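# Four arms place a cable runway end onto a bracket

## Task

Set the far end of the cable runway down so it rests well on the bracket, sitting between the bracket's lugs; then release it and pull the arms away. It only counts if the runway stays there on its own, with no robot holding it in place.

## Robot and tools

Robots: four identical i2rt Big YAM arms named arm1, arm2, arm3 and arm4. Each has six revolute joints, a two-finger gripper and a wrist camera. A fixed room camera, cam_high, looks down on the scene. With joints 1 and 6 at zero and the hand level pointing forward, the wrist camera rides on top of the hand looking toward the fingertips. The hand can reach roughly 1.0 m from its joint 1 axis. Joints move at different speeds, so the path between two postures can sweep wide; watch for swings into other arms or objects.

Frames: one shared scene frame, origin on the floor, +z up. "hand" is the point midway between the fingertips; its z axis runs along the fingers and the fingers open and close along its y axis. Each robot's foot pose is real but never printed. Camera calibrations (intrinsics K, distortion, T_world_to_cam, pos_world) are given per camera; they carry small errors, and wrist camera poses also inherit joint reading errors. Results list any camera whose numbers changed.

execute_actions: argument "actions" is a list holding exactly one action, or empty. An action is an object keyed by robot name ("arm1" to "arm4"); each robot you include gets {"joints": {...}}. Inside, each key is an absolute joint target, not an offset: joint1_rad -2.879 to 2.879 (base turn, positive counter-clockwise seen from above), joint2_rad 0 to 3.141 (shoulder; 0 is upper arm pointing back near level, positive lifts it up and forward), joint3_rad 0 to 3.019 (elbow; 0 folded, positive opens), joint4_rad -1.692 to 1.57 (hand pitch, positive tips fingers up), joint5_rad -1.57 to 1.57 (sideways hand swing, positive to the arm's right), joint6_rad -2.094 to 2.094 (hand roll, positive clockwise seen from behind the hand), all in radians; gripper_m 0 to 0.093 in metres, the fingertip gap. Done tolerances are ±0.045, 0.14, 0.09, 0.055, 0.03, 0.035 rad and ±0.003 m respectively. You may name any subset of joints and arms; all named motions start at once and may end at different times. An omitted joint or arm may still be driving toward an earlier target. One action lasts at most 15 s. Optional "cameras" is a list of camera names (arm1_cam_wrist, arm2_cam_wrist, arm3_cam_wrist, arm4_cam_wrist, cam_high, or "all"); omitted, null or ["all"] gives every camera, [] gives none. Unknown keys, unknown cameras or out-of-range values reject the whole call and nothing moves. The "pictures" line gives the order of returned images.

wait: "seconds" 0 to 10; commands nothing new and returns state and images. zoom_image: "camera" plus "region" [x0, y0, x1, y1] in pixels, origin top-left, no larger than 504 by 504, on that camera's latest full image. read_manual: optional "section", only "licences"; moves nothing. finished_scene: "scene" integer (1 or 2); ends the scene irreversibly after the last command is held, and reports success. Replying with no tool call ends everything.

Reading results: joint_positions report where joints are. joint_status tells how each commanded motion ended. "off_target" means resting short of target and possibly still pushing. "contact_stop" or "time_out" means the joint abandoned its target and holds where it stopped, except that after time_out a joint may keep a target clipped to within 0.375, 0.375, 0.113, 0.225, 0.075, 0.3 rad (joints 1 to 6) of its position and keep pushing, moving on if the way clears; send its reported position to relieve it. "joint command not followed" (often with a "cause:" line) means a self- and arm-collision check blocked that arm's joint targets; the gripper part still runs, blocked joints show "not_followed", and the arm may retry those targets on every later action until given passable ones. Calls without an action never show this line. on_its_own lists joints not commanded in this call; "held at" is the target they hold, not their position. Joint torques are raw drive outputs with per-arm offset, scale and noise, nonzero even unloaded, so treat them cautiously as contact evidence. A joint very near its target may not move; a joint supporting a load may sag.

Hazards: the arms do not stop on contact and can press very hard. A hard squeeze between two robots ends the run as a failure; hard hits can too, and no state line reports robots touching. The collision check may react too late and ignores fingers, gripper housings and wrist cameras. Objects touching robots are fine. Sustained pushing or holding heats motors: a MOTOR HOT line appears from 85 °C, and at 100 °C that arm and its gripper go limp and drop (OVER-TEMPERATURE FAULT; affected keys then read "limit_stop_at_motor_heat", so resend the target). Heat builds even while you think, since the robots hold the last command meanwhile. Loose objects may be nudged briefly by outside disturbances. Never knock anything out of the work area or onto the floor; avoid drops, slips, slams and hard pushes. Arms act independently and do not wait for one another. Fewer seconds of robot motion is better.

Each tool is called after "Request:" by a JSON object that holds its "api" and its "payload", one argument or row to a line.

## Session

Request:
{"api": "execute_actions", "payload": {
  "actions": []
}}

Scene clock: 0.00 s.
Joint torques (N m, as the arm reports them, + toward a larger angle): no reading
arm1.joint_positions: joint1_rad=-0.140 joint2_rad=+0.634 joint3_rad=+1.316 joint4_rad=-1.384 joint5_rad=+0.122 joint6_rad=-0.137 gripper_m=+0.095
arm1.joint_status: not commanded
arm1.hand: x=-0.9149 y=-0.2566 z=+1.3092 quat_wxyz=(-0.377, +0.583, -0.693, -0.196) (m; scene frame)
arm2.joint_positions: joint1_rad=+0.198 joint2_rad=+0.573 joint3_rad=+1.383 joint4_rad=-1.430 joint5_rad=+0.220 joint6_rad=-0.029 gripper_m=+0.094
arm2.joint_status: not commanded
arm2.hand: x=-0.3160 y=+0.3175 z=+1.3713 quat_wxyz=(-0.277, -0.612, -0.639, +0.375) (m; scene frame)
arm3.joint_positions: joint1_rad=-0.065 joint2_rad=+0.635 joint3_rad=+1.316 joint4_rad=-1.299 joint5_rad=-0.265 joint6_rad=-0.344 gripper_m=+0.094
arm3.joint_status: not commanded
arm3.hand: x=+0.5424 y=-0.2954 z=+1.2800 quat_wxyz=(-0.281, +0.783, -0.411, -0.372) (m; scene frame)
arm4.joint_positions: joint1_rad=-0.220 joint2_rad=+0.603 joint3_rad=+1.440 joint4_rad=-1.480 joint5_rad=-0.253 joint6_rad=-0.328 gripper_m=+0.094
arm4.joint_status: not commanded
arm4.hand: x=+1.2426 y=+0.3010 z=+1.3794 quat_wxyz=(-0.338, -0.505, -0.731, +0.310) (m; scene frame)
pictures: arm1_cam_wrist, arm2_cam_wrist, arm3_cam_wrist, arm4_cam_wrist, cam_high
Images, in order (width x height): arm1_cam_wrist 504x504, arm2_cam_wrist 504x504, arm3_cam_wrist 504x504, arm4_cam_wrist 504x504, cam_high 896x504.

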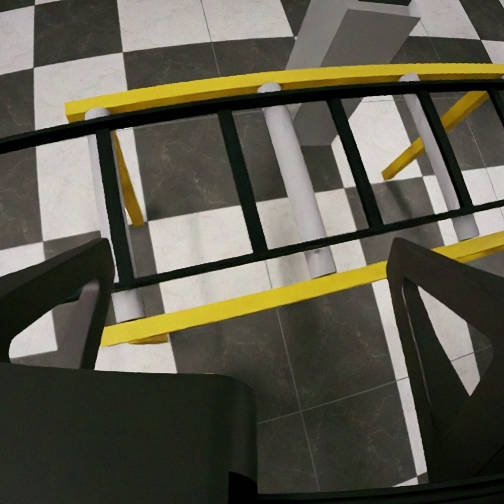

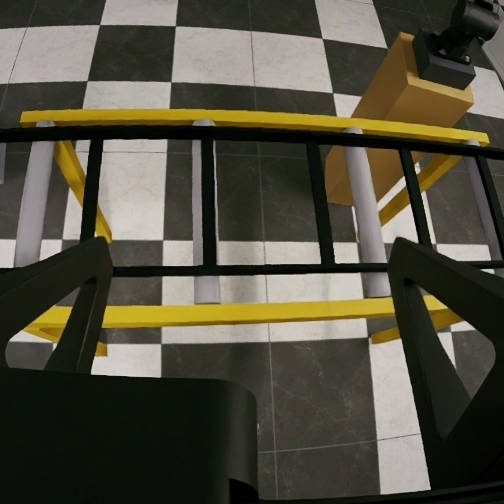

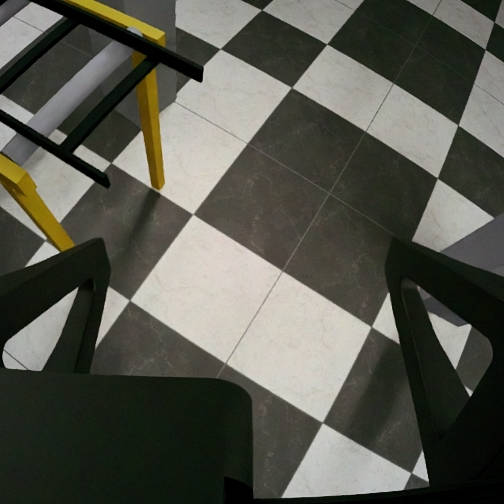

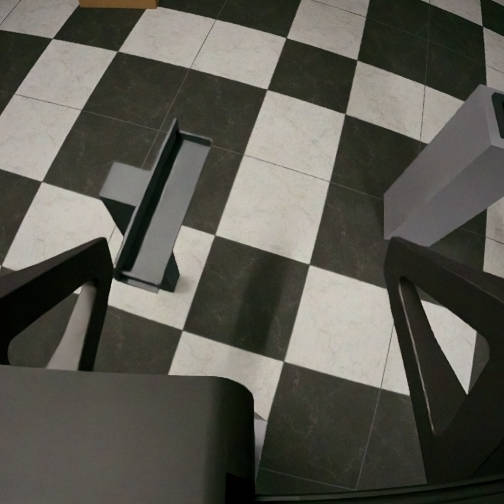

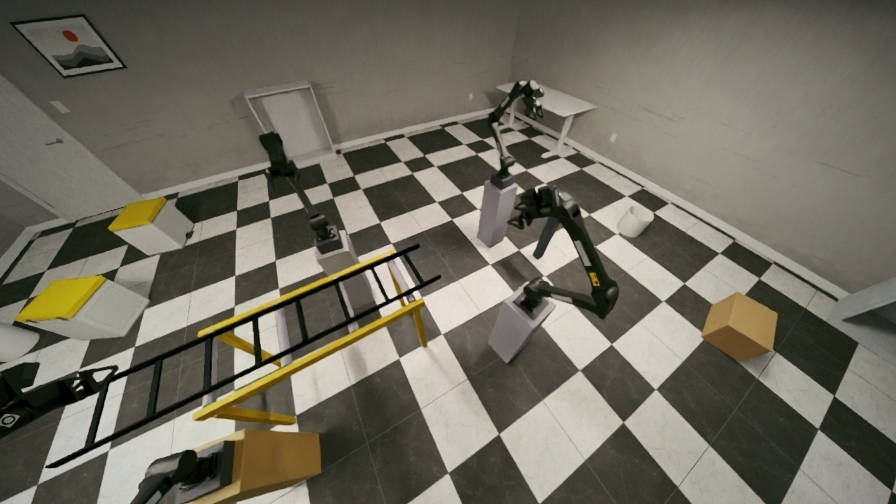

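Request:
{"api": "execute_actions", "payload": {
  "actions": [
    {"arm3":{"joints":{"joint1_rad":0.581,"joint2_rad":2.287,"joint3_rad":2.302,"joint4_rad":-1.586,"joint5_rad":0,"joint6_rad":0.765}},"arm4":{"joints":{"joint1_rad":0.298,"joint2_rad":1.523,"joint3_rad":1.248,"joint4_rad":-1.296,"joint5_rad":0,"joint6_rad":0.43}}}
  ],
  "cameras": ["arm3_cam_wrist","arm4_cam_wrist","cam_high"]
}}

Scene clock: 28.73 s.
Joint torques (N m, as the arm reports them, + toward a larger angle): arm1=[-0.36  0.65 10.3   2.14  0.06 -0.07] | arm2=[ 0.52  3.79  9.53  1.84  0.14 -0.01] | arm3=[  1.56 -22.12  10.39  -0.05   0.21   0.03] | arm4=[ -0.34 -12.92   9.54   0.62   0.21  -0.05]
arm1.joint_positions: joint1_rad=-0.140 joint2_rad=+0.634 joint3_rad=+1.316 joint4_rad=-1.384 joint5_rad=+0.122 joint6_rad=-0.137 gripper_m=+0.095
arm1.joint_status: not commanded
arm1.hand: x=-0.9149 y=-0.2566 z=+1.3092 quat_wxyz=(-0.377, +0.583, -0.693, -0.196) (m; scene frame)
arm2.joint_positions: joint1_rad=+0.198 joint2_rad=+0.573 joint3_rad=+1.383 joint4_rad=-1.430 joint5_rad=+0.220 joint6_rad=-0.029 gripper_m=+0.094
arm2.joint_status: not commanded
arm2.hand: x=-0.3160 y=+0.3175 z=+1.3713 quat_wxyz=(-0.277, -0.612, -0.639, +0.375) (m; scene frame)
arm3.joint_positions: joint1_rad=+0.582 joint2_rad=+2.284 joint3_rad=+2.259 joint4_rad=-1.576 joint5_rad=-0.003 joint6_rad=+0.757 gripper_m=+0.094
arm3.joint_status: all done
arm3.hand: x=+0.1357 y=-0.0400 z=+0.8824 quat_wxyz=(+0.001, +0.711, -0.703, +0.019) (m; scene frame)
arm4.joint_positions: joint1_rad=+0.298 joint2_rad=+1.527 joint3_rad=+1.238 joint4_rad=-1.302 joint5_rad=-0.004 joint6_rad=+0.421 gripper_m=+0.094
arm4.joint_status: all done
arm4.hand: x=+1.3999 y=+0.1053 z=+0.9970 quat_wxyz=(+0.007, -0.705, -0.709, -0.006) (m; scene frame)
pictures: arm3_cam_wrist, arm4_cam_wrist, cam_high
camera_calibration (this result's frames):
arm3_cam_wrist: T_world_to_cam=[[0.999144, 0.010166, 0.0400888, -0.172733], [-0.0165046, -0.790778, 0.611881, -0.567743], [0.0379217, -0.612019, -0.789933, 0.790605], [0, 0, 0, 1]] pos_world=[0.133233, 0.0366625, 0.978841]
arm4_cam_wrist: T_world_to_cam=[[-0.999867, -0.0140538, -0.00821503, 1.41114], [-0.0161809, 0.802811, 0.596014, -0.649885], [-0.00178114, 0.596068, -0.802932, 0.860304], [0, 0, 0, 1]] pos_world=[1.40197, 0.0287667, 1.0897]
Images, in order (width x height): arm3_cam_wrist 504x504, arm4_cam_wrist 504x504, cam_high 896x504.

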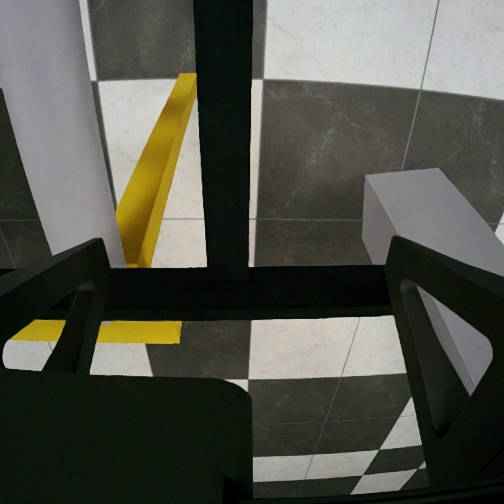

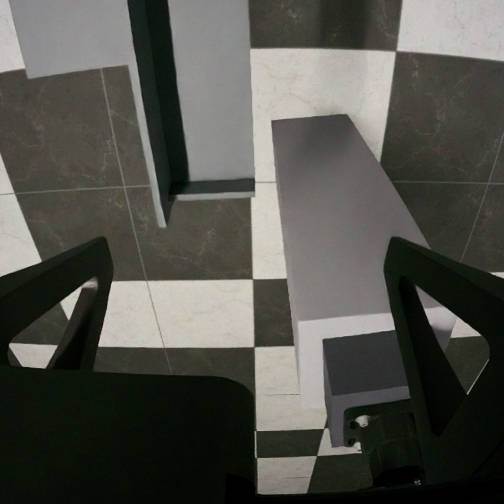

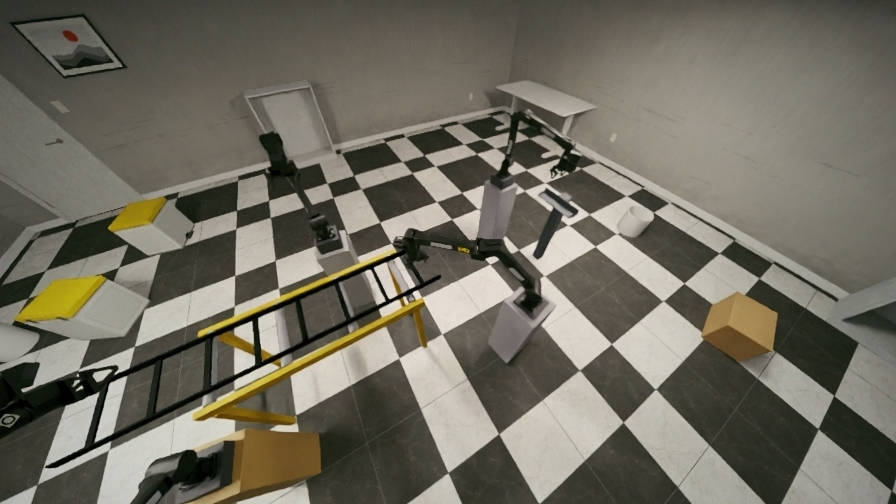

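Request:
{"api": "execute_actions", "payload": {
  "actions": [
    {"arm3":{"joints":{"joint1_rad":0.596,"joint2_rad":2.313,"joint3_rad":2.10,"joint4_rad":-1.342,"joint6_rad":0.78,"gripper_m":0.065}},"arm4":{"joints":{"joint1_rad":0.143,"joint2_rad":2.178,"joint3_rad":2.21,"joint4_rad":-1.583,"joint6_rad":0.274}}}
  ],
  "cameras": ["arm3_cam_wrist","arm4_cam_wrist","cam_high"]
}}

Request:
{"api": "zoom_image", "payload": {
  "camera": "cam_high",
  "region": [360,160,620,310]
}}

Scene clock: 37.37 s.
Joint torques (N m, as the arm reports them, + toward a larger angle): arm1=[-0.2   0.57 10.27  2.05  0.05 -0.07] | arm2=[ 0.4   3.55  9.58  1.8   0.13 -0.05] | arm3=[  2.25 -22.93   7.52   0.96   0.21   0.05] | arm4=[  0.45 -23.84  12.62  -0.08   0.13  -0.24]
arm1.joint_positions: joint1_rad=-0.140 joint2_rad=+0.634 joint3_rad=+1.316 joint4_rad=-1.384 joint5_rad=+0.122 joint6_rad=-0.137 gripper_m=+0.095
arm1.joint_status: not commanded
arm1.hand: x=-0.9149 y=-0.2566 z=+1.3092 quat_wxyz=(-0.377, +0.583, -0.693, -0.196) (m; scene frame)
arm2.joint_positions: joint1_rad=+0.198 joint2_rad=+0.573 joint3_rad=+1.383 joint4_rad=-1.430 joint5_rad=+0.220 joint6_rad=-0.029 gripper_m=+0.094
arm2.joint_status: not commanded
arm2.hand: x=-0.3160 y=+0.3175 z=+1.3713 quat_wxyz=(-0.277, -0.612, -0.639, +0.375) (m; scene frame)
arm3.joint_positions: joint1_rad=+0.582 joint2_rad=+2.317 joint3_rad=+2.096 joint4_rad=-1.353 joint5_rad=-0.003 joint6_rad=+0.772 gripper_m=+0.065
arm3.joint_status: all done
arm3.hand: x=+0.1326 y=-0.0366 z=+0.7981 quat_wxyz=(+0.001, +0.706, -0.708, +0.005) (m; scene frame)
arm4.joint_positions: joint1_rad=+0.133 joint2_rad=+2.176 joint3_rad=+2.168 joint4_rad=-1.572 joint5_rad=-0.002 joint6_rad=+0.282 gripper_m=+0.094
arm4.joint_status: all done
arm4.hand: x=+1.3939 y=-0.1494 z=+0.9942 quat_wxyz=(+0.002, -0.714, -0.700, -0.004) (m; scene frame)
pictures: arm3_cam_wrist, arm4_cam_wrist, cam_high
camera_calibration (this result's frames):
arm3_cam_wrist: T_world_to_cam=[[0.999751, -0.00566509, 0.0215894, -0.152121], [-0.0174283, -0.802422, 0.596503, -0.501568], [0.0139446, -0.596731, -0.802321, 0.739815], [0, 0, 0, 1]] pos_world=[0.133025, 0.0381395, 0.89604]
arm4_cam_wrist: T_world_to_cam=[[-0.999849, 0.0125651, -0.012019, 1.40929], [0.00309661, 0.808854, 0.588002, -0.461878], [0.01711, 0.587875, -0.808771, 0.988172], [0, 0, 0, 1]] pos_world=[1.3936, -0.225038, 1.08773]
Images, in order (width x height): arm3_cam_wrist 504x504, arm4_cam_wrist 504x504, cam_high 896x504.

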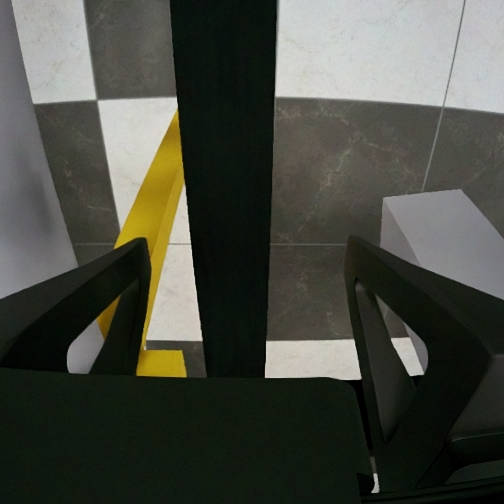

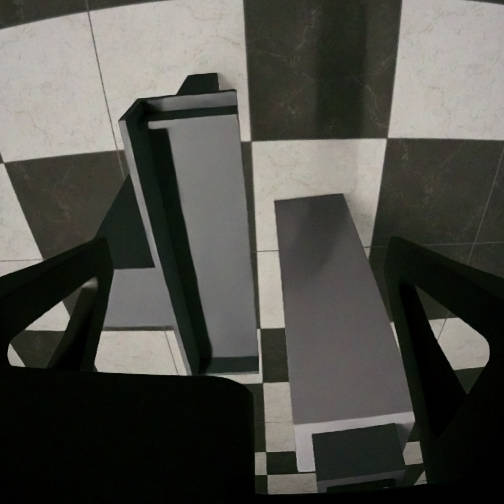

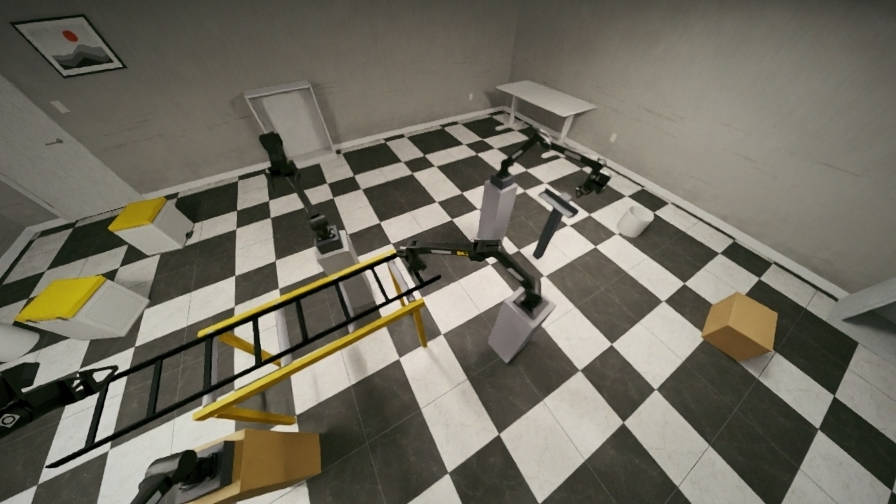

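Region (360, 160, 620, 310) of cam_high's 896x504 image, scaled by 1.938, with more detail than that image has; it fills the top 291 rows of this view, and the rest is white.

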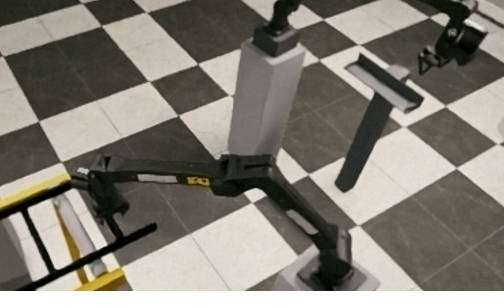

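Request:
{"api": "execute_actions", "payload": {
  "actions": [
    {"arm3":{"joints":{"joint2_rad":2.345,"joint4_rad":-1.32}},"arm4":{"joints":{"joint1_rad":-0.6,"joint2_rad":1.6,"joint3_rad":1.4,"joint4_rad":-1.37,"joint6_rad":-0.47}}}
  ],
  "cameras": []
}}

Request:
{"api": "execute_actions", "payload": {
  "actions": [
    {"arm3":{"joints":{"gripper_m":0.0}}}
  ],
  "cameras": ["arm3_cam_wrist"]
}}

Request:
{"api": "execute_actions", "payload": {
  "actions": [
    {"arm3":{"joints":{"joint1_rad":0.375,"joint2_rad":2.04,"joint3_rad":1.59,"joint4_rad":-1.105,"joint6_rad":0.558}}}
  ],
  "cameras": ["arm3_cam_wrist","arm2_cam_wrist","cam_high"]
}}

Scene clock: 44.87 s.
Joint torques (N m, as the arm reports them, + toward a larger angle): arm1=[-0.71  0.41 10.32  2.1   0.05 -0.07] | arm2=[ 0.68  4.56  9.7   2.01  0.11 -0.02] | arm3=[  2.53 -21.04   7.55   0.91   0.23   0.05] | arm4=[  0.13 -14.81   9.81   0.49  -0.18  -0.21]
arm1.joint_positions: joint1_rad=-0.140 joint2_rad=+0.634 joint3_rad=+1.316 joint4_rad=-1.384 joint5_rad=+0.122 joint6_rad=-0.137 gripper_m=+0.095
arm1.joint_status: not commanded
arm1.hand: x=-0.9149 y=-0.2566 z=+1.3092 quat_wxyz=(-0.377, +0.583, -0.693, -0.196) (m; scene frame)
arm2.joint_positions: joint1_rad=+0.198 joint2_rad=+0.573 joint3_rad=+1.383 joint4_rad=-1.430 joint5_rad=+0.220 joint6_rad=-0.029 gripper_m=+0.094
arm2.joint_status: not commanded
arm2.hand: x=-0.3160 y=+0.3175 z=+1.3713 quat_wxyz=(-0.277, -0.612, -0.639, +0.375) (m; scene frame)
arm3.joint_positions: joint1_rad=+0.582 joint2_rad=+2.326 joint3_rad=+2.096 joint4_rad=-1.332 joint5_rad=-0.003 joint6_rad=+0.772 gripper_m=+0.065
arm3.joint_status: all done
arm3.hand: x=+0.1296 y=-0.0336 z=+0.7913 quat_wxyz=(+0.001, +0.706, -0.708, +0.000) (m; scene frame)
arm4.joint_positions: joint1_rad=-0.609 joint2_rad=+1.605 joint3_rad=+1.391 joint4_rad=-1.372 joint5_rad=+0.004 joint6_rad=-0.461 gripper_m=+0.094
arm4.joint_status: all done
arm4.hand: x=+1.0008 y=+0.0818 z=+1.0178 quat_wxyz=(+0.002, -0.714, -0.701, -0.008) (m; scene frame)
pictures: none
No camera images: the call's "cameras" was empty. Leave "cameras" out to get every camera's image.

Scene clock: 45.50 s.
Joint torques (N m, as the arm reports them, + toward a larger angle): arm1=[-0.18  0.9  10.26  2.15  0.05 -0.08] | arm2=[0.24 4.06 9.44 1.87 0.11 0.01] | arm3=[  2.25 -21.     7.59   0.71   0.21   0.04] | arm4=[  0.28 -15.33   9.79   0.45  -0.17  -0.22]
arm1.joint_positions: joint1_rad=-0.140 joint2_rad=+0.634 joint3_rad=+1.316 joint4_rad=-1.384 joint5_rad=+0.122 joint6_rad=-0.137 gripper_m=+0.095
arm1.joint_status: not commanded
arm1.hand: x=-0.9149 y=-0.2566 z=+1.3092 quat_wxyz=(-0.377, +0.583, -0.693, -0.196) (m; scene frame)
arm2.joint_positions: joint1_rad=+0.198 joint2_rad=+0.573 joint3_rad=+1.383 joint4_rad=-1.430 joint5_rad=+0.220 joint6_rad=-0.029 gripper_m=+0.094
arm2.joint_status: not commanded
arm2.hand: x=-0.3160 y=+0.3175 z=+1.3713 quat_wxyz=(-0.277, -0.612, -0.639, +0.375) (m; scene frame)
arm3.joint_positions: joint1_rad=+0.584 joint2_rad=+2.327 joint3_rad=+2.096 joint4_rad=-1.325 joint5_rad=-0.003 joint6_rad=+0.773 gripper_m=+0.024
arm3.joint_status: gripper_m off_target (ended at +0.024, target +0.000)
arm3.hand: x=+0.1276 y=-0.0335 z=+0.7908 quat_wxyz=(+0.001, +0.706, -0.708, -0.003) (m; scene frame)
arm4.joint_positions: joint1_rad=-0.609 joint2_rad=+1.605 joint3_rad=+1.391 joint4_rad=-1.372 joint5_rad=+0.004 joint6_rad=-0.461 gripper_m=+0.094
arm4.joint_status: not commanded
arm4.hand: x=+1.0008 y=+0.0818 z=+1.0178 quat_wxyz=(+0.002, -0.713, -0.701, -0.008) (m; scene frame)
pictures: arm3_cam_wrist
camera_calibration (this result's frames):
arm3_cam_wrist: T_world_to_cam=[[0.999943, -0.00469755, 0.009567, -0.137497], [-0.00941758, -0.80972, 0.586741, -0.488307], [0.00499035, -0.586797, -0.809719, 0.743249], [0, 0, 0, 1]] pos_world=[0.129181, 0.040099, 0.889647]
Images, in order (width x height): arm3_cam_wrist 504x504.

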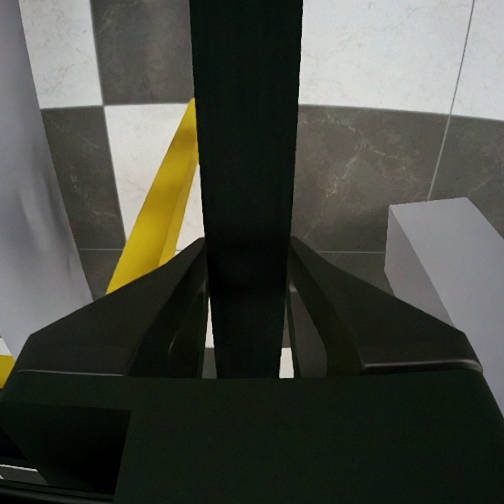

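Scene clock: 47.60 s.
Joint torques (N m, as the arm reports them, + toward a larger angle): arm1=[-0.44  0.64 10.25  2.11  0.06 -0.1 ] | arm2=[0.52 3.89 9.61 1.96 0.12 0.04] | arm3=[  1.7  -18.07   8.29  -0.33   0.01  -0.11] | arm4=[  0.04 -15.46   9.76   0.5   -0.2   -0.23]
arm1.joint_positions: joint1_rad=-0.140 joint2_rad=+0.634 joint3_rad=+1.316 joint4_rad=-1.384 joint5_rad=+0.122 joint6_rad=-0.137 gripper_m=+0.095
arm1.joint_status: not commanded
arm1.hand: x=-0.9149 y=-0.2566 z=+1.3092 quat_wxyz=(-0.377, +0.583, -0.693, -0.196) (m; scene frame)
arm2.joint_positions: joint1_rad=+0.198 joint2_rad=+0.573 joint3_rad=+1.383 joint4_rad=-1.430 joint5_rad=+0.220 joint6_rad=-0.029 gripper_m=+0.094
arm2.joint_status: not commanded
arm2.hand: x=-0.3160 y=+0.3175 z=+1.3713 quat_wxyz=(-0.277, -0.612, -0.639, +0.375) (m; scene frame)
arm3.joint_positions: joint1_rad=+0.370 joint2_rad=+2.032 joint3_rad=+1.567 joint4_rad=-1.085 joint5_rad=+0.003 joint6_rad=+0.563 gripper_m=+0.024
arm3.joint_status: all done
arm3.hand: x=+0.3048 y=-0.0322 z=+0.7884 quat_wxyz=(-0.004, +0.705, -0.709, -0.006) (m; scene frame)
arm4.joint_positions: joint1_rad=-0.609 joint2_rad=+1.605 joint3_rad=+1.391 joint4_rad=-1.372 joint5_rad=+0.004 joint6_rad=-0.461 gripper_m=+0.094
arm4.joint_status: not commanded
arm4.hand: x=+1.0008 y=+0.0818 z=+1.0178 quat_wxyz=(+0.002, -0.713, -0.701, -0.008) (m; scene frame)
pictures: arm2_cam_wrist, arm3_cam_wrist, cam_high
camera_calibration (this result's frames):
arm3_cam_wrist: T_world_to_cam=[[0.999878, -0.00868806, 0.0129644, -0.317382], [-0.0145805, -0.816253, 0.577511, -0.475496], [0.0055648, -0.577629, -0.81628, 0.746457], [0, 0, 0, 1]] pos_world=[0.306257, 0.0402927, 0.888037]
Images, in order (width x height): arm2_cam_wrist 504x504, arm3_cam_wrist 504x504, cam_high 896x504.

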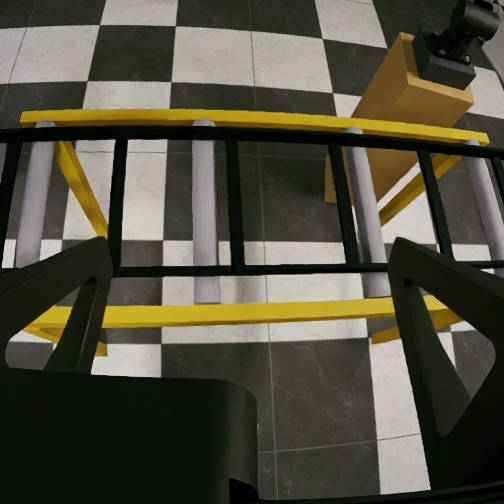

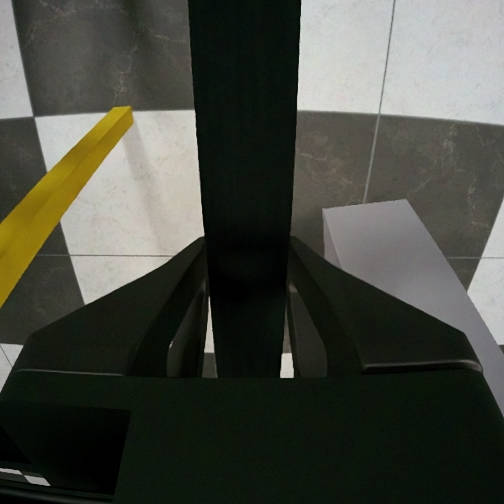

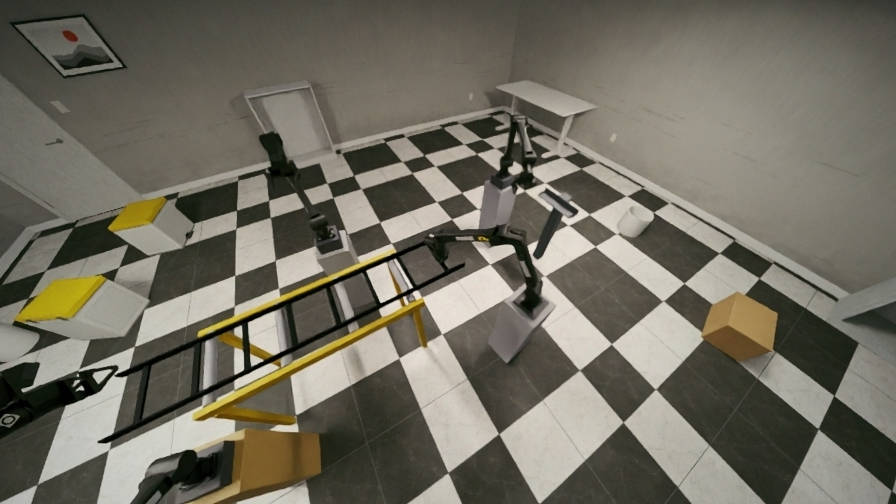

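Request:
{"api": "execute_actions", "payload": {
  "actions": [
    {"arm3":{"joints":{"joint1_rad":0.117,"joint2_rad":1.895,"joint3_rad":1.355,"joint4_rad":-1.02,"joint6_rad":0.30}}}
  ],
  "cameras": []
}}

Request:
{"api": "execute_actions", "payload": {
  "actions": [
    {"arm3":{"joints":{"joint1_rad":-0.183,"joint2_rad":1.85,"joint3_rad":1.285,"joint4_rad":-0.995,"joint6_rad":0.0}}}
  ],
  "cameras": []
}}

Request:
{"api": "execute_actions", "payload": {
  "actions": [
    {"arm3":{"joints":{"gripper_m":0.075}}}
  ],
  "cameras": []
}}

Request:
{"api": "execute_actions", "payload": {
  "actions": [
    {"arm3":{"joints":{"joint2_rad":1.72,"joint3_rad":1.42,"joint4_rad":-1.27}}}
  ],
  "cameras": ["arm3_cam_wrist"]
}}

Request:
{"api": "execute_actions", "payload": {
  "actions": [
    {"arm3":{"joints":{"joint1_rad":0.55,"joint2_rad":2.2,"joint3_rad":2.19,"joint4_rad":-1.53,"joint6_rad":0.735}}}
  ],
  "cameras": ["arm3_cam_wrist","cam_high"]
}}

Scene clock: 54.83 s.
Joint torques (N m, as the arm reports them, + toward a larger angle): arm1=[-0.38  0.63 10.3   2.14  0.04 -0.06] | arm2=[ 1.44  3.64  9.37  1.9   0.09 -0.02] | arm3=[  0.73 -15.85   7.95  -0.43   0.26  -0.25] | arm4=[  0.44 -15.28   9.75   0.5   -0.14  -0.24]
arm1.joint_positions: joint1_rad=-0.140 joint2_rad=+0.634 joint3_rad=+1.316 joint4_rad=-1.384 joint5_rad=+0.122 joint6_rad=-0.137 gripper_m=+0.095
arm1.joint_status: not commanded
arm1.hand: x=-0.9149 y=-0.2566 z=+1.3092 quat_wxyz=(-0.377, +0.583, -0.693, -0.196) (m; scene frame)
arm2.joint_positions: joint1_rad=+0.198 joint2_rad=+0.573 joint3_rad=+1.383 joint4_rad=-1.430 joint5_rad=+0.220 joint6_rad=-0.029 gripper_m=+0.094
arm2.joint_status: not commanded
arm2.hand: x=-0.3160 y=+0.3175 z=+1.3713 quat_wxyz=(-0.277, -0.612, -0.639, +0.375) (m; scene frame)
arm3.joint_positions: joint1_rad=+0.129 joint2_rad=+1.890 joint3_rad=+1.331 joint4_rad=-1.000 joint5_rad=-0.005 joint6_rad=+0.318 gripper_m=+0.024
arm3.joint_status: all done
arm3.hand: x=+0.4540 y=-0.0348 z=+0.7870 quat_wxyz=(-0.001, +0.707, -0.708, -0.002) (m; scene frame)
arm4.joint_positions: joint1_rad=-0.609 joint2_rad=+1.605 joint3_rad=+1.391 joint4_rad=-1.372 joint5_rad=+0.004 joint6_rad=-0.461 gripper_m=+0.094
arm4.joint_status: not commanded
arm4.hand: x=+1.0008 y=+0.0818 z=+1.0178 quat_wxyz=(+0.002, -0.713, -0.701, -0.008) (m; scene frame)
pictures: none
No camera images: the call's "cameras" was empty. Leave "cameras" out to get every camera's image.

Scene clock: 57.13 s.
Joint torques (N m, as the arm reports them, + toward a larger angle): arm1=[ 0.    0.49 10.25  2.16  0.06 -0.07] | arm2=[0.6  2.95 9.49 1.88 0.12 0.  ] | arm3=[  0.18 -16.05   6.81   0.82   0.3   -0.32] | arm4=[ -0.09 -15.58   9.76   0.47  -0.16  -0.25]
arm1.joint_positions: joint1_rad=-0.140 joint2_rad=+0.634 joint3_rad=+1.316 joint4_rad=-1.384 joint5_rad=+0.122 joint6_rad=-0.137 gripper_m=+0.095
arm1.joint_status: not commanded
arm1.hand: x=-0.9149 y=-0.2566 z=+1.3092 quat_wxyz=(-0.377, +0.583, -0.693, -0.196) (m; scene frame)
arm2.joint_positions: joint1_rad=+0.198 joint2_rad=+0.573 joint3_rad=+1.383 joint4_rad=-1.430 joint5_rad=+0.220 joint6_rad=-0.029 gripper_m=+0.094
arm2.joint_status: not commanded
arm2.hand: x=-0.3160 y=+0.3175 z=+1.3713 quat_wxyz=(-0.277, -0.612, -0.639, +0.375) (m; scene frame)
arm3.joint_positions: joint1_rad=-0.167 joint2_rad=+1.858 joint3_rad=+1.277 joint4_rad=-1.003 joint5_rad=-0.007 joint6_rad=+0.021 gripper_m=+0.024
arm3.joint_status: all done
arm3.hand: x=+0.6087 y=-0.0298 z=+0.7868 quat_wxyz=(+0.007, +0.707, -0.707, +0.006) (m; scene frame)
arm4.joint_positions: joint1_rad=-0.609 joint2_rad=+1.605 joint3_rad=+1.391 joint4_rad=-1.372 joint5_rad=+0.004 joint6_rad=-0.461 gripper_m=+0.094
arm4.joint_status: not commanded
arm4.hand: x=+1.0008 y=+0.0818 z=+1.0178 quat_wxyz=(+0.002, -0.713, -0.701, -0.008) (m; scene frame)
pictures: none
No camera images: the call's "cameras" was empty. Leave "cameras" out to get every camera's image.

Scene clock: 57.80 s.
Joint torques (N m, as the arm reports them, + toward a larger angle): arm1=[-0.55  0.3  10.28  2.15  0.03 -0.07] | arm2=[0.94 4.41 9.44 1.73 0.11 0.04] | arm3=[  0.23 -16.16   6.74   0.77   0.19  -0.17] | arm4=[  0.09 -14.99   9.75   0.5   -0.17  -0.24]
arm1.joint_positions: joint1_rad=-0.140 joint2_rad=+0.634 joint3_rad=+1.316 joint4_rad=-1.384 joint5_rad=+0.122 joint6_rad=-0.137 gripper_m=+0.095
arm1.joint_status: not commanded
arm1.hand: x=-0.9149 y=-0.2566 z=+1.3092 quat_wxyz=(-0.377, +0.583, -0.693, -0.196) (m; scene frame)
arm2.joint_positions: joint1_rad=+0.198 joint2_rad=+0.573 joint3_rad=+1.383 joint4_rad=-1.430 joint5_rad=+0.220 joint6_rad=-0.029 gripper_m=+0.094
arm2.joint_status: not commanded
arm2.hand: x=-0.3160 y=+0.3175 z=+1.3713 quat_wxyz=(-0.277, -0.612, -0.639, +0.375) (m; scene frame)
arm3.joint_positions: joint1_rad=-0.169 joint2_rad=+1.857 joint3_rad=+1.277 joint4_rad=-1.003 joint5_rad=-0.003 joint6_rad=+0.008 gripper_m=+0.075
arm3.joint_status: all done
arm3.hand: x=+0.6107 y=-0.0294 z=+0.7873 quat_wxyz=(+0.005, +0.710, -0.704, +0.007) (m; scene frame)
arm4.joint_positions: joint1_rad=-0.609 joint2_rad=+1.605 joint3_rad=+1.391 joint4_rad=-1.372 joint5_rad=+0.004 joint6_rad=-0.461 gripper_m=+0.094
arm4.joint_status: not commanded
arm4.hand: x=+1.0008 y=+0.0818 z=+1.0178 quat_wxyz=(+0.002, -0.713, -0.701, -0.008) (m; scene frame)
pictures: none
No camera images: the call's "cameras" was empty. Leave "cameras" out to get every camera's image.

Scene clock: 59.00 s.
Joint torques (N m, as the arm reports them, + toward a larger angle): arm1=[-0.37  0.85 10.3   2.05  0.05 -0.07] | arm2=[1.   3.81 9.54 1.83 0.11 0.02] | arm3=[  0.67 -14.38   8.57   0.     0.19  -0.17] | arm4=[  0.12 -15.09   9.74   0.55  -0.2   -0.24]
arm1.joint_positions: joint1_rad=-0.140 joint2_rad=+0.634 joint3_rad=+1.316 joint4_rad=-1.384 joint5_rad=+0.122 joint6_rad=-0.137 gripper_m=+0.095
arm1.joint_status: not commanded
arm1.hand: x=-0.9149 y=-0.2566 z=+1.3092 quat_wxyz=(-0.377, +0.583, -0.693, -0.196) (m; scene frame)
arm2.joint_positions: joint1_rad=+0.198 joint2_rad=+0.573 joint3_rad=+1.383 joint4_rad=-1.430 joint5_rad=+0.220 joint6_rad=-0.029 gripper_m=+0.094
arm2.joint_status: not commanded
arm2.hand: x=-0.3160 y=+0.3175 z=+1.3713 quat_wxyz=(-0.277, -0.612, -0.639, +0.375) (m; scene frame)
arm3.joint_positions: joint1_rad=-0.169 joint2_rad=+1.711 joint3_rad=+1.399 joint4_rad=-1.260 joint5_rad=-0.003 joint6_rad=+0.008 gripper_m=+0.075
arm3.joint_status: all done
arm3.hand: x=+0.6102 y=-0.0343 z=+0.9004 quat_wxyz=(+0.001, +0.711, -0.704, +0.003) (m; scene frame)
arm4.joint_positions: joint1_rad=-0.609 joint2_rad=+1.605 joint3_rad=+1.391 joint4_rad=-1.372 joint5_rad=+0.004 joint6_rad=-0.461 gripper_m=+0.094
arm4.joint_status: not commanded
arm4.hand: x=+1.0008 y=+0.0818 z=+1.0178 quat_wxyz=(+0.002, -0.713, -0.701, -0.008) (m; scene frame)
pictures: arm3_cam_wrist
camera_calibration (this result's frames):
arm3_cam_wrist: T_world_to_cam=[[0.999812, 0.00724798, 0.0180041, -0.628176], [-0.00488071, -0.803945, 0.594684, -0.558495], [0.0187846, -0.59466, -0.803758, 0.815038], [0, 0, 0, 1]] pos_world=[0.610022, 0.0402238, 0.998531]
Images, in order (width x height): arm3_cam_wrist 504x504.

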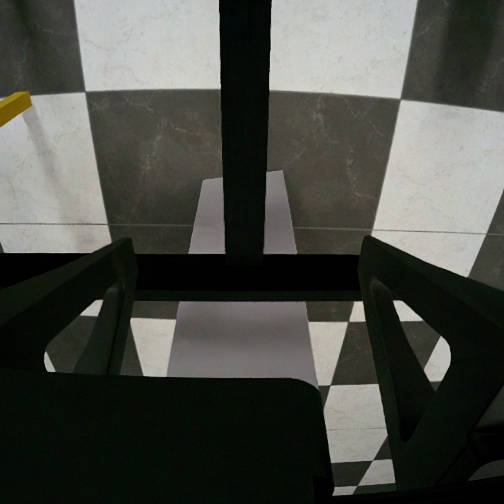

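Scene clock: 60.83 s.
Joint torques (N m, as the arm reports them, + toward a larger angle): arm1=[-0.54  0.86 10.13  2.07  0.04 -0.07] | arm2=[1.27 4.41 9.61 1.82 0.15 0.05] | arm3=[  1.93 -20.87  10.06   0.     0.17   0.03] | arm4=[ -0.01 -15.14   9.73   0.45  -0.17  -0.21]
arm1.joint_positions: joint1_rad=-0.140 joint2_rad=+0.634 joint3_rad=+1.316 joint4_rad=-1.384 joint5_rad=+0.122 joint6_rad=-0.137 gripper_m=+0.095
arm1.joint_status: not commanded
arm1.hand: x=-0.9149 y=-0.2566 z=+1.3092 quat_wxyz=(-0.377, +0.583, -0.693, -0.196) (m; scene frame)
arm2.joint_positions: joint1_rad=+0.198 joint2_rad=+0.573 joint3_rad=+1.383 joint4_rad=-1.430 joint5_rad=+0.220 joint6_rad=-0.029 gripper_m=+0.094
arm2.joint_status: not commanded
arm2.hand: x=-0.3160 y=+0.3175 z=+1.3713 quat_wxyz=(-0.277, -0.612, -0.639, +0.375) (m; scene frame)
arm3.joint_positions: joint1_rad=+0.539 joint2_rad=+2.186 joint3_rad=+2.153 joint4_rad=-1.519 joint5_rad=-0.001 joint6_rad=+0.727 gripper_m=+0.075
arm3.joint_status: all done
arm3.hand: x=+0.1662 y=-0.0293 z=+0.9074 quat_wxyz=(+0.000, +0.707, -0.707, -0.006) (m; scene frame)
arm4.joint_positions: joint1_rad=-0.609 joint2_rad=+1.605 joint3_rad=+1.391 joint4_rad=-1.372 joint5_rad=+0.004 joint6_rad=-0.461 gripper_m=+0.094
arm4.joint_status: not commanded
arm4.hand: x=+1.0008 y=+0.0818 z=+1.0178 quat_wxyz=(+0.002, -0.713, -0.701, -0.008) (m; scene frame)
pictures: arm3_cam_wrist, cam_high
camera_calibration (this result's frames):
arm3_cam_wrist: T_world_to_cam=[[0.999965, -0.00322541, 0.00776884, -0.175483], [-0.00714726, -0.812794, 0.582508, -0.549567], [0.00443564, -0.582543, -0.812788, 0.842955], [0, 0, 0, 1]] pos_world=[0.16781, 0.0438072, 1.00663]
Images, in order (width x height): arm3_cam_wrist 504x504, cam_high 896x504.

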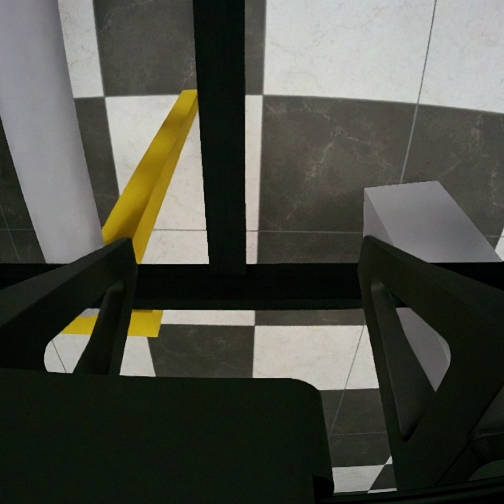

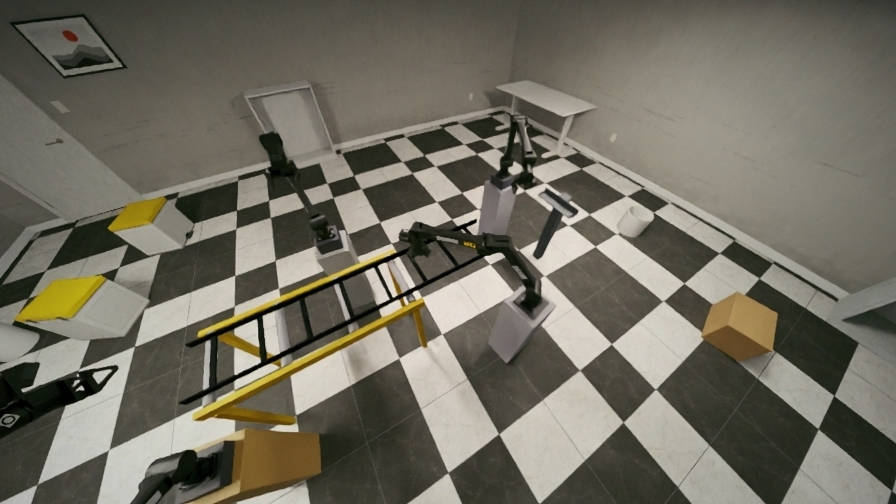

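Request:
{"api": "execute_actions", "payload": {
  "actions": [
    {"arm3":{"joints":{"joint1_rad":0.575,"joint2_rad":2.285,"joint3_rad":1.98,"joint4_rad":-1.262,"joint6_rad":0.75}},"arm4":{"joints":{"joint1_rad":-0.93,"joint2_rad":2.099,"joint3_rad":1.82,"joint4_rad":-1.264,"joint6_rad":-0.81,"gripper_m":0.075}}}
  ],
  "cameras": []
}}

Request:
{"api": "execute_actions", "payload": {
  "actions": [
    {"arm3":{"joints":{"gripper_m":0.0}}}
  ],
  "cameras": []
}}

Request:
{"api": "execute_actions", "payload": {
  "actions": [
    {"arm3":{"joints":{"joint1_rad":0.375,"joint2_rad":2.05,"joint3_rad":1.59,"joint4_rad":-1.105,"joint6_rad":0.55}}}
  ],
  "cameras": ["arm3_cam_wrist","arm4_cam_wrist","cam_high"]
}}

Scene clock: 70.90 s.
Joint torques (N m, as the arm reports them, + toward a larger angle): arm1=[-0.34  0.5  10.23  2.11  0.07 -0.09] | arm2=[ 1.26  4.62  9.28  1.84  0.13 -0.05] | arm3=[  2.05 -22.31   7.87   0.89   0.17   0.03] | arm4=[ -0.93 -23.41  12.73   0.48  -0.08  -0.27]
arm1.joint_positions: joint1_rad=-0.140 joint2_rad=+0.634 joint3_rad=+1.316 joint4_rad=-1.384 joint5_rad=+0.122 joint6_rad=-0.137 gripper_m=+0.095
arm1.joint_status: not commanded
arm1.hand: x=-0.9149 y=-0.2566 z=+1.3092 quat_wxyz=(-0.377, +0.583, -0.693, -0.196) (m; scene frame)
arm2.joint_positions: joint1_rad=+0.198 joint2_rad=+0.573 joint3_rad=+1.383 joint4_rad=-1.430 joint5_rad=+0.220 joint6_rad=-0.029 gripper_m=+0.094
arm2.joint_status: not commanded
arm2.hand: x=-0.3160 y=+0.3175 z=+1.3713 quat_wxyz=(-0.277, -0.612, -0.639, +0.375) (m; scene frame)
arm3.joint_positions: joint1_rad=+0.570 joint2_rad=+2.289 joint3_rad=+1.967 joint4_rad=-1.273 joint5_rad=-0.001 joint6_rad=+0.742 gripper_m=+0.075
arm3.joint_status: all done
arm3.hand: x=+0.1541 y=-0.0466 z=+0.7696 quat_wxyz=(+0.001, +0.712, -0.702, +0.016) (m; scene frame)
arm4.joint_positions: joint1_rad=-0.933 joint2_rad=+2.116 joint3_rad=+1.770 joint4_rad=-1.266 joint5_rad=+0.001 joint6_rad=-0.801 gripper_m=+0.075
arm4.joint_status: all done
arm4.hand: x=+0.7695 y=+0.0664 z=+0.8812 quat_wxyz=(-0.002, -0.708, -0.706, -0.022) (m; scene frame)
pictures: none
No camera images: the call's "cameras" was empty. Leave "cameras" out to get every camera's image.

Scene clock: 71.57 s.
Joint torques (N m, as the arm reports them, + toward a larger angle): arm1=[-0.41  0.7  10.32  2.23  0.06 -0.07] | arm2=[0.98 4.42 9.62 1.85 0.12 0.  ] | arm3=[  1.73 -21.88   7.92   0.65   0.3   -0.07] | arm4=[ -0.11 -23.37  12.74   0.4   -0.08  -0.22]
arm1.joint_positions: joint1_rad=-0.140 joint2_rad=+0.634 joint3_rad=+1.316 joint4_rad=-1.384 joint5_rad=+0.122 joint6_rad=-0.137 gripper_m=+0.095
arm1.joint_status: not commanded
arm1.hand: x=-0.9149 y=-0.2566 z=+1.3092 quat_wxyz=(-0.377, +0.583, -0.693, -0.196) (m; scene frame)
arm2.joint_positions: joint1_rad=+0.198 joint2_rad=+0.573 joint3_rad=+1.383 joint4_rad=-1.430 joint5_rad=+0.220 joint6_rad=-0.029 gripper_m=+0.094
arm2.joint_status: not commanded
arm2.hand: x=-0.3160 y=+0.3175 z=+1.3713 quat_wxyz=(-0.277, -0.612, -0.639, +0.375) (m; scene frame)
arm3.joint_positions: joint1_rad=+0.571 joint2_rad=+2.289 joint3_rad=+1.967 joint4_rad=-1.267 joint5_rad=-0.005 joint6_rad=+0.752 gripper_m=+0.024
arm3.joint_status: gripper_m off_target (ended at +0.024, target +0.000)
arm3.hand: x=+0.1522 y=-0.0464 z=+0.7696 quat_wxyz=(+0.003, +0.709, -0.705, +0.013) (m; scene frame)
arm4.joint_positions: joint1_rad=-0.933 joint2_rad=+2.116 joint3_rad=+1.770 joint4_rad=-1.266 joint5_rad=+0.001 joint6_rad=-0.801 gripper_m=+0.075
arm4.joint_status: not commanded
arm4.hand: x=+0.7695 y=+0.0664 z=+0.8812 quat_wxyz=(-0.002, -0.708, -0.706, -0.022) (m; scene frame)
pictures: none
No camera images: the call's "cameras" was empty. Leave "cameras" out to get every camera's image.

Scene clock: 73.43 s.
Joint torques (N m, as the arm reports them, + toward a larger angle): arm1=[-0.55  0.64 10.21  2.16  0.06 -0.07] | arm2=[ 0.78  3.83  9.62  1.81  0.17 -0.01] | arm3=[  1.79 -18.83   9.38   0.1    0.4   -0.15] | arm4=[ -0.27 -23.58  12.63   0.49  -0.09  -0.24]
arm1.joint_positions: joint1_rad=-0.140 joint2_rad=+0.634 joint3_rad=+1.316 joint4_rad=-1.384 joint5_rad=+0.122 joint6_rad=-0.137 gripper_m=+0.095
arm1.joint_status: not commanded
arm1.hand: x=-0.9149 y=-0.2566 z=+1.3092 quat_wxyz=(-0.377, +0.583, -0.693, -0.196) (m; scene frame)
arm2.joint_positions: joint1_rad=+0.198 joint2_rad=+0.573 joint3_rad=+1.383 joint4_rad=-1.430 joint5_rad=+0.220 joint6_rad=-0.029 gripper_m=+0.094
arm2.joint_status: not commanded
arm2.hand: x=-0.3160 y=+0.3175 z=+1.3713 quat_wxyz=(-0.277, -0.612, -0.639, +0.375) (m; scene frame)
arm3.joint_positions: joint1_rad=+0.372 joint2_rad=+2.057 joint3_rad=+1.548 joint4_rad=-1.098 joint5_rad=-0.009 joint6_rad=+0.558 gripper_m=+0.024
arm3.joint_status: all done
arm3.hand: x=+0.3097 y=-0.0460 z=+0.7678 quat_wxyz=(+0.008, +0.707, -0.707, +0.020) (m; scene frame)
arm4.joint_positions: joint1_rad=-0.933 joint2_rad=+2.116 joint3_rad=+1.770 joint4_rad=-1.266 joint5_rad=+0.001 joint6_rad=-0.801 gripper_m=+0.075
arm4.joint_status: not commanded
arm4.hand: x=+0.7695 y=+0.0664 z=+0.8812 quat_wxyz=(-0.002, -0.708, -0.706, -0.022) (m; scene frame)
pictures: arm3_cam_wrist, arm4_cam_wrist, cam_high
camera_calibration (this result's frames):
arm3_cam_wrist: T_world_to_cam=[[0.999459, -0.000509152, 0.0328856, -0.336923], [-0.0208307, -0.78357, 0.620954, -0.504748], [0.025452, -0.621303, -0.783157, 0.688034], [0, 0, 0, 1]] pos_world=[0.308714, 0.0318007, 0.863343]
arm4_cam_wrist: T_world_to_cam=[[-0.999088, -0.00481219, -0.0424347, 0.808292], [-0.02945, 0.797221, 0.602969, -0.555381], [0.0309282, 0.603669, -0.796635, 0.758179], [0, 0, 0, 1]] pos_world=[0.767749, -0.0110385, 0.973169]
Images, in order (width x height): arm3_cam_wrist 504x504, arm4_cam_wrist 504x504, cam_high 896x504.

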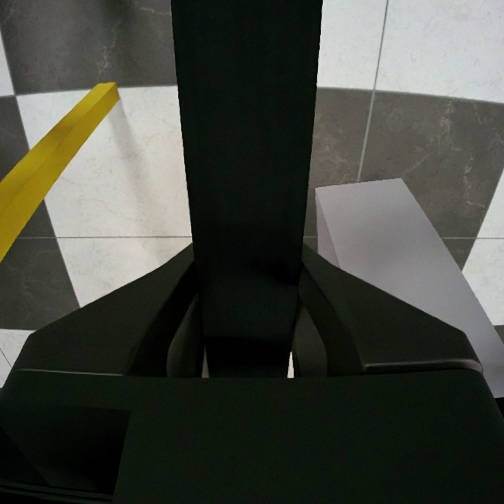

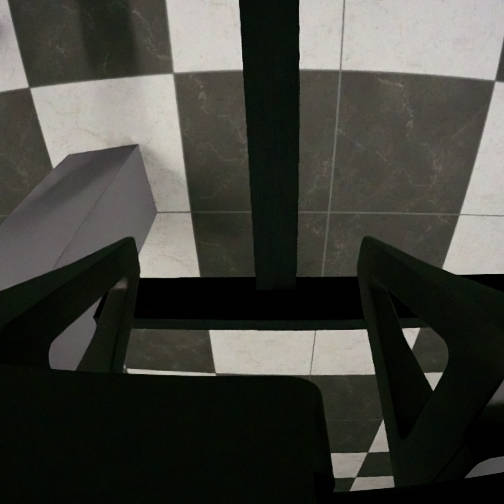

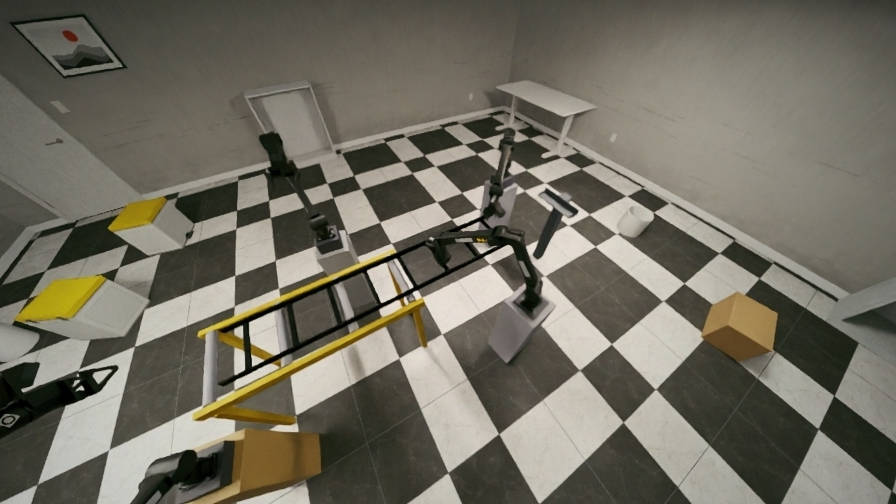

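Request:
{"api": "execute_actions", "payload": {
  "actions": [
    {"arm4":{"joints":{"joint2_rad":2.23,"joint3_rad":1.70,"joint4_rad":-1.02}}}
  ],
  "cameras": []
}}

Request:
{"api": "execute_actions", "payload": {
  "actions": [
    {"arm4":{"joints":{"gripper_m":0.0}}}
  ],
  "cameras": ["arm4_cam_wrist"]
}}

Scene clock: 76.63 s.
Joint torques (N m, as the arm reports them, + toward a larger angle): arm1=[-0.16  0.72 10.27  2.11  0.05 -0.06] | arm2=[ 0.45  4.35  9.55  1.87  0.11 -0.01] | arm3=[  1.87 -19.29   9.32   0.01   0.41  -0.17] | arm4=[ -0.42 -24.59   8.87   0.79  -0.1   -0.23]
arm1.joint_positions: joint1_rad=-0.140 joint2_rad=+0.634 joint3_rad=+1.316 joint4_rad=-1.384 joint5_rad=+0.122 joint6_rad=-0.137 gripper_m=+0.095
arm1.joint_status: not commanded
arm1.hand: x=-0.9149 y=-0.2566 z=+1.3092 quat_wxyz=(-0.377, +0.583, -0.693, -0.196) (m; scene frame)
arm2.joint_positions: joint1_rad=+0.198 joint2_rad=+0.573 joint3_rad=+1.383 joint4_rad=-1.430 joint5_rad=+0.220 joint6_rad=-0.029 gripper_m=+0.094
arm2.joint_status: not commanded
arm2.hand: x=-0.3160 y=+0.3175 z=+1.3713 quat_wxyz=(-0.277, -0.612, -0.639, +0.375) (m; scene frame)
arm3.joint_positions: joint1_rad=+0.372 joint2_rad=+2.057 joint3_rad=+1.548 joint4_rad=-1.098 joint5_rad=-0.009 joint6_rad=+0.558 gripper_m=+0.024
arm3.joint_status: not commanded
arm3.hand: x=+0.3097 y=-0.0460 z=+0.7678 quat_wxyz=(+0.008, +0.707, -0.707, +0.020) (m; scene frame)
arm4.joint_positions: joint1_rad=-0.933 joint2_rad=+2.247 joint3_rad=+1.686 joint4_rad=-1.031 joint5_rad=+0.001 joint6_rad=-0.801 gripper_m=+0.075
arm4.joint_status: all done
arm4.hand: x=+0.7666 y=+0.0630 z=+0.7715 quat_wxyz=(-0.002, -0.708, -0.706, -0.011) (m; scene frame)
pictures: none
No camera images: the call's "cameras" was empty. Leave "cameras" out to get every camera's image.

Scene clock: 77.30 s.
Joint torques (N m, as the arm reports them, + toward a larger angle): arm1=[-0.36  0.27 10.2   2.11  0.05 -0.08] | arm2=[ 0.12  3.44  9.48  1.96  0.13 -0.01] | arm3=[  1.73 -19.1    9.37   0.1    0.34  -0.13] | arm4=[ -0.22 -24.07   8.83   0.3   -0.4    0.09]
arm1.joint_positions: joint1_rad=-0.140 joint2_rad=+0.634 joint3_rad=+1.316 joint4_rad=-1.384 joint5_rad=+0.122 joint6_rad=-0.137 gripper_m=+0.095
arm1.joint_status: not commanded
arm1.hand: x=-0.9149 y=-0.2566 z=+1.3092 quat_wxyz=(-0.377, +0.583, -0.693, -0.196) (m; scene frame)
arm2.joint_positions: joint1_rad=+0.198 joint2_rad=+0.573 joint3_rad=+1.383 joint4_rad=-1.430 joint5_rad=+0.220 joint6_rad=-0.029 gripper_m=+0.094
arm2.joint_status: not commanded
arm2.hand: x=-0.3160 y=+0.3175 z=+1.3713 quat_wxyz=(-0.277, -0.612, -0.639, +0.375) (m; scene frame)
arm3.joint_positions: joint1_rad=+0.371 joint2_rad=+2.057 joint3_rad=+1.548 joint4_rad=-1.100 joint5_rad=-0.006 joint6_rad=+0.558 gripper_m=+0.024
arm3.joint_status: not commanded
arm3.hand: x=+0.3109 y=-0.0460 z=+0.7678 quat_wxyz=(+0.007, +0.707, -0.707, +0.022) (m; scene frame)
arm4.joint_positions: joint1_rad=-0.936 joint2_rad=+2.247 joint3_rad=+1.686 joint4_rad=-1.017 joint5_rad=+0.008 joint6_rad=-0.832 gripper_m=+0.025
arm4.joint_status: gripper_m off_target (ended at +0.025, target +0.000)
arm4.hand: x=+0.7619 y=+0.0626 z=+0.7717 quat_wxyz=(+0.002, -0.698, -0.716, -0.005) (m; scene frame)
pictures: arm4_cam_wrist
camera_calibration (this result's frames):
arm4_cam_wrist: T_world_to_cam=[[-0.999358, -0.0336151, -0.012367, 0.774801], [-0.0344523, 0.807714, 0.588566, -0.472334], [-0.00979574, 0.588615, -0.808354, 0.714466], [0, 0, 0, 1]] pos_world=[0.765029, -0.01299, 0.865124]
Images, in order (width x height): arm4_cam_wrist 504x504.

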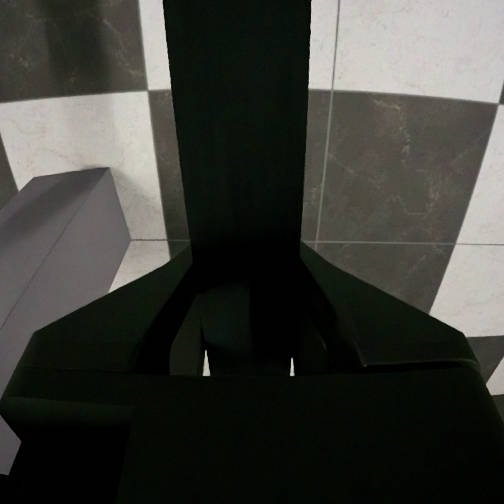

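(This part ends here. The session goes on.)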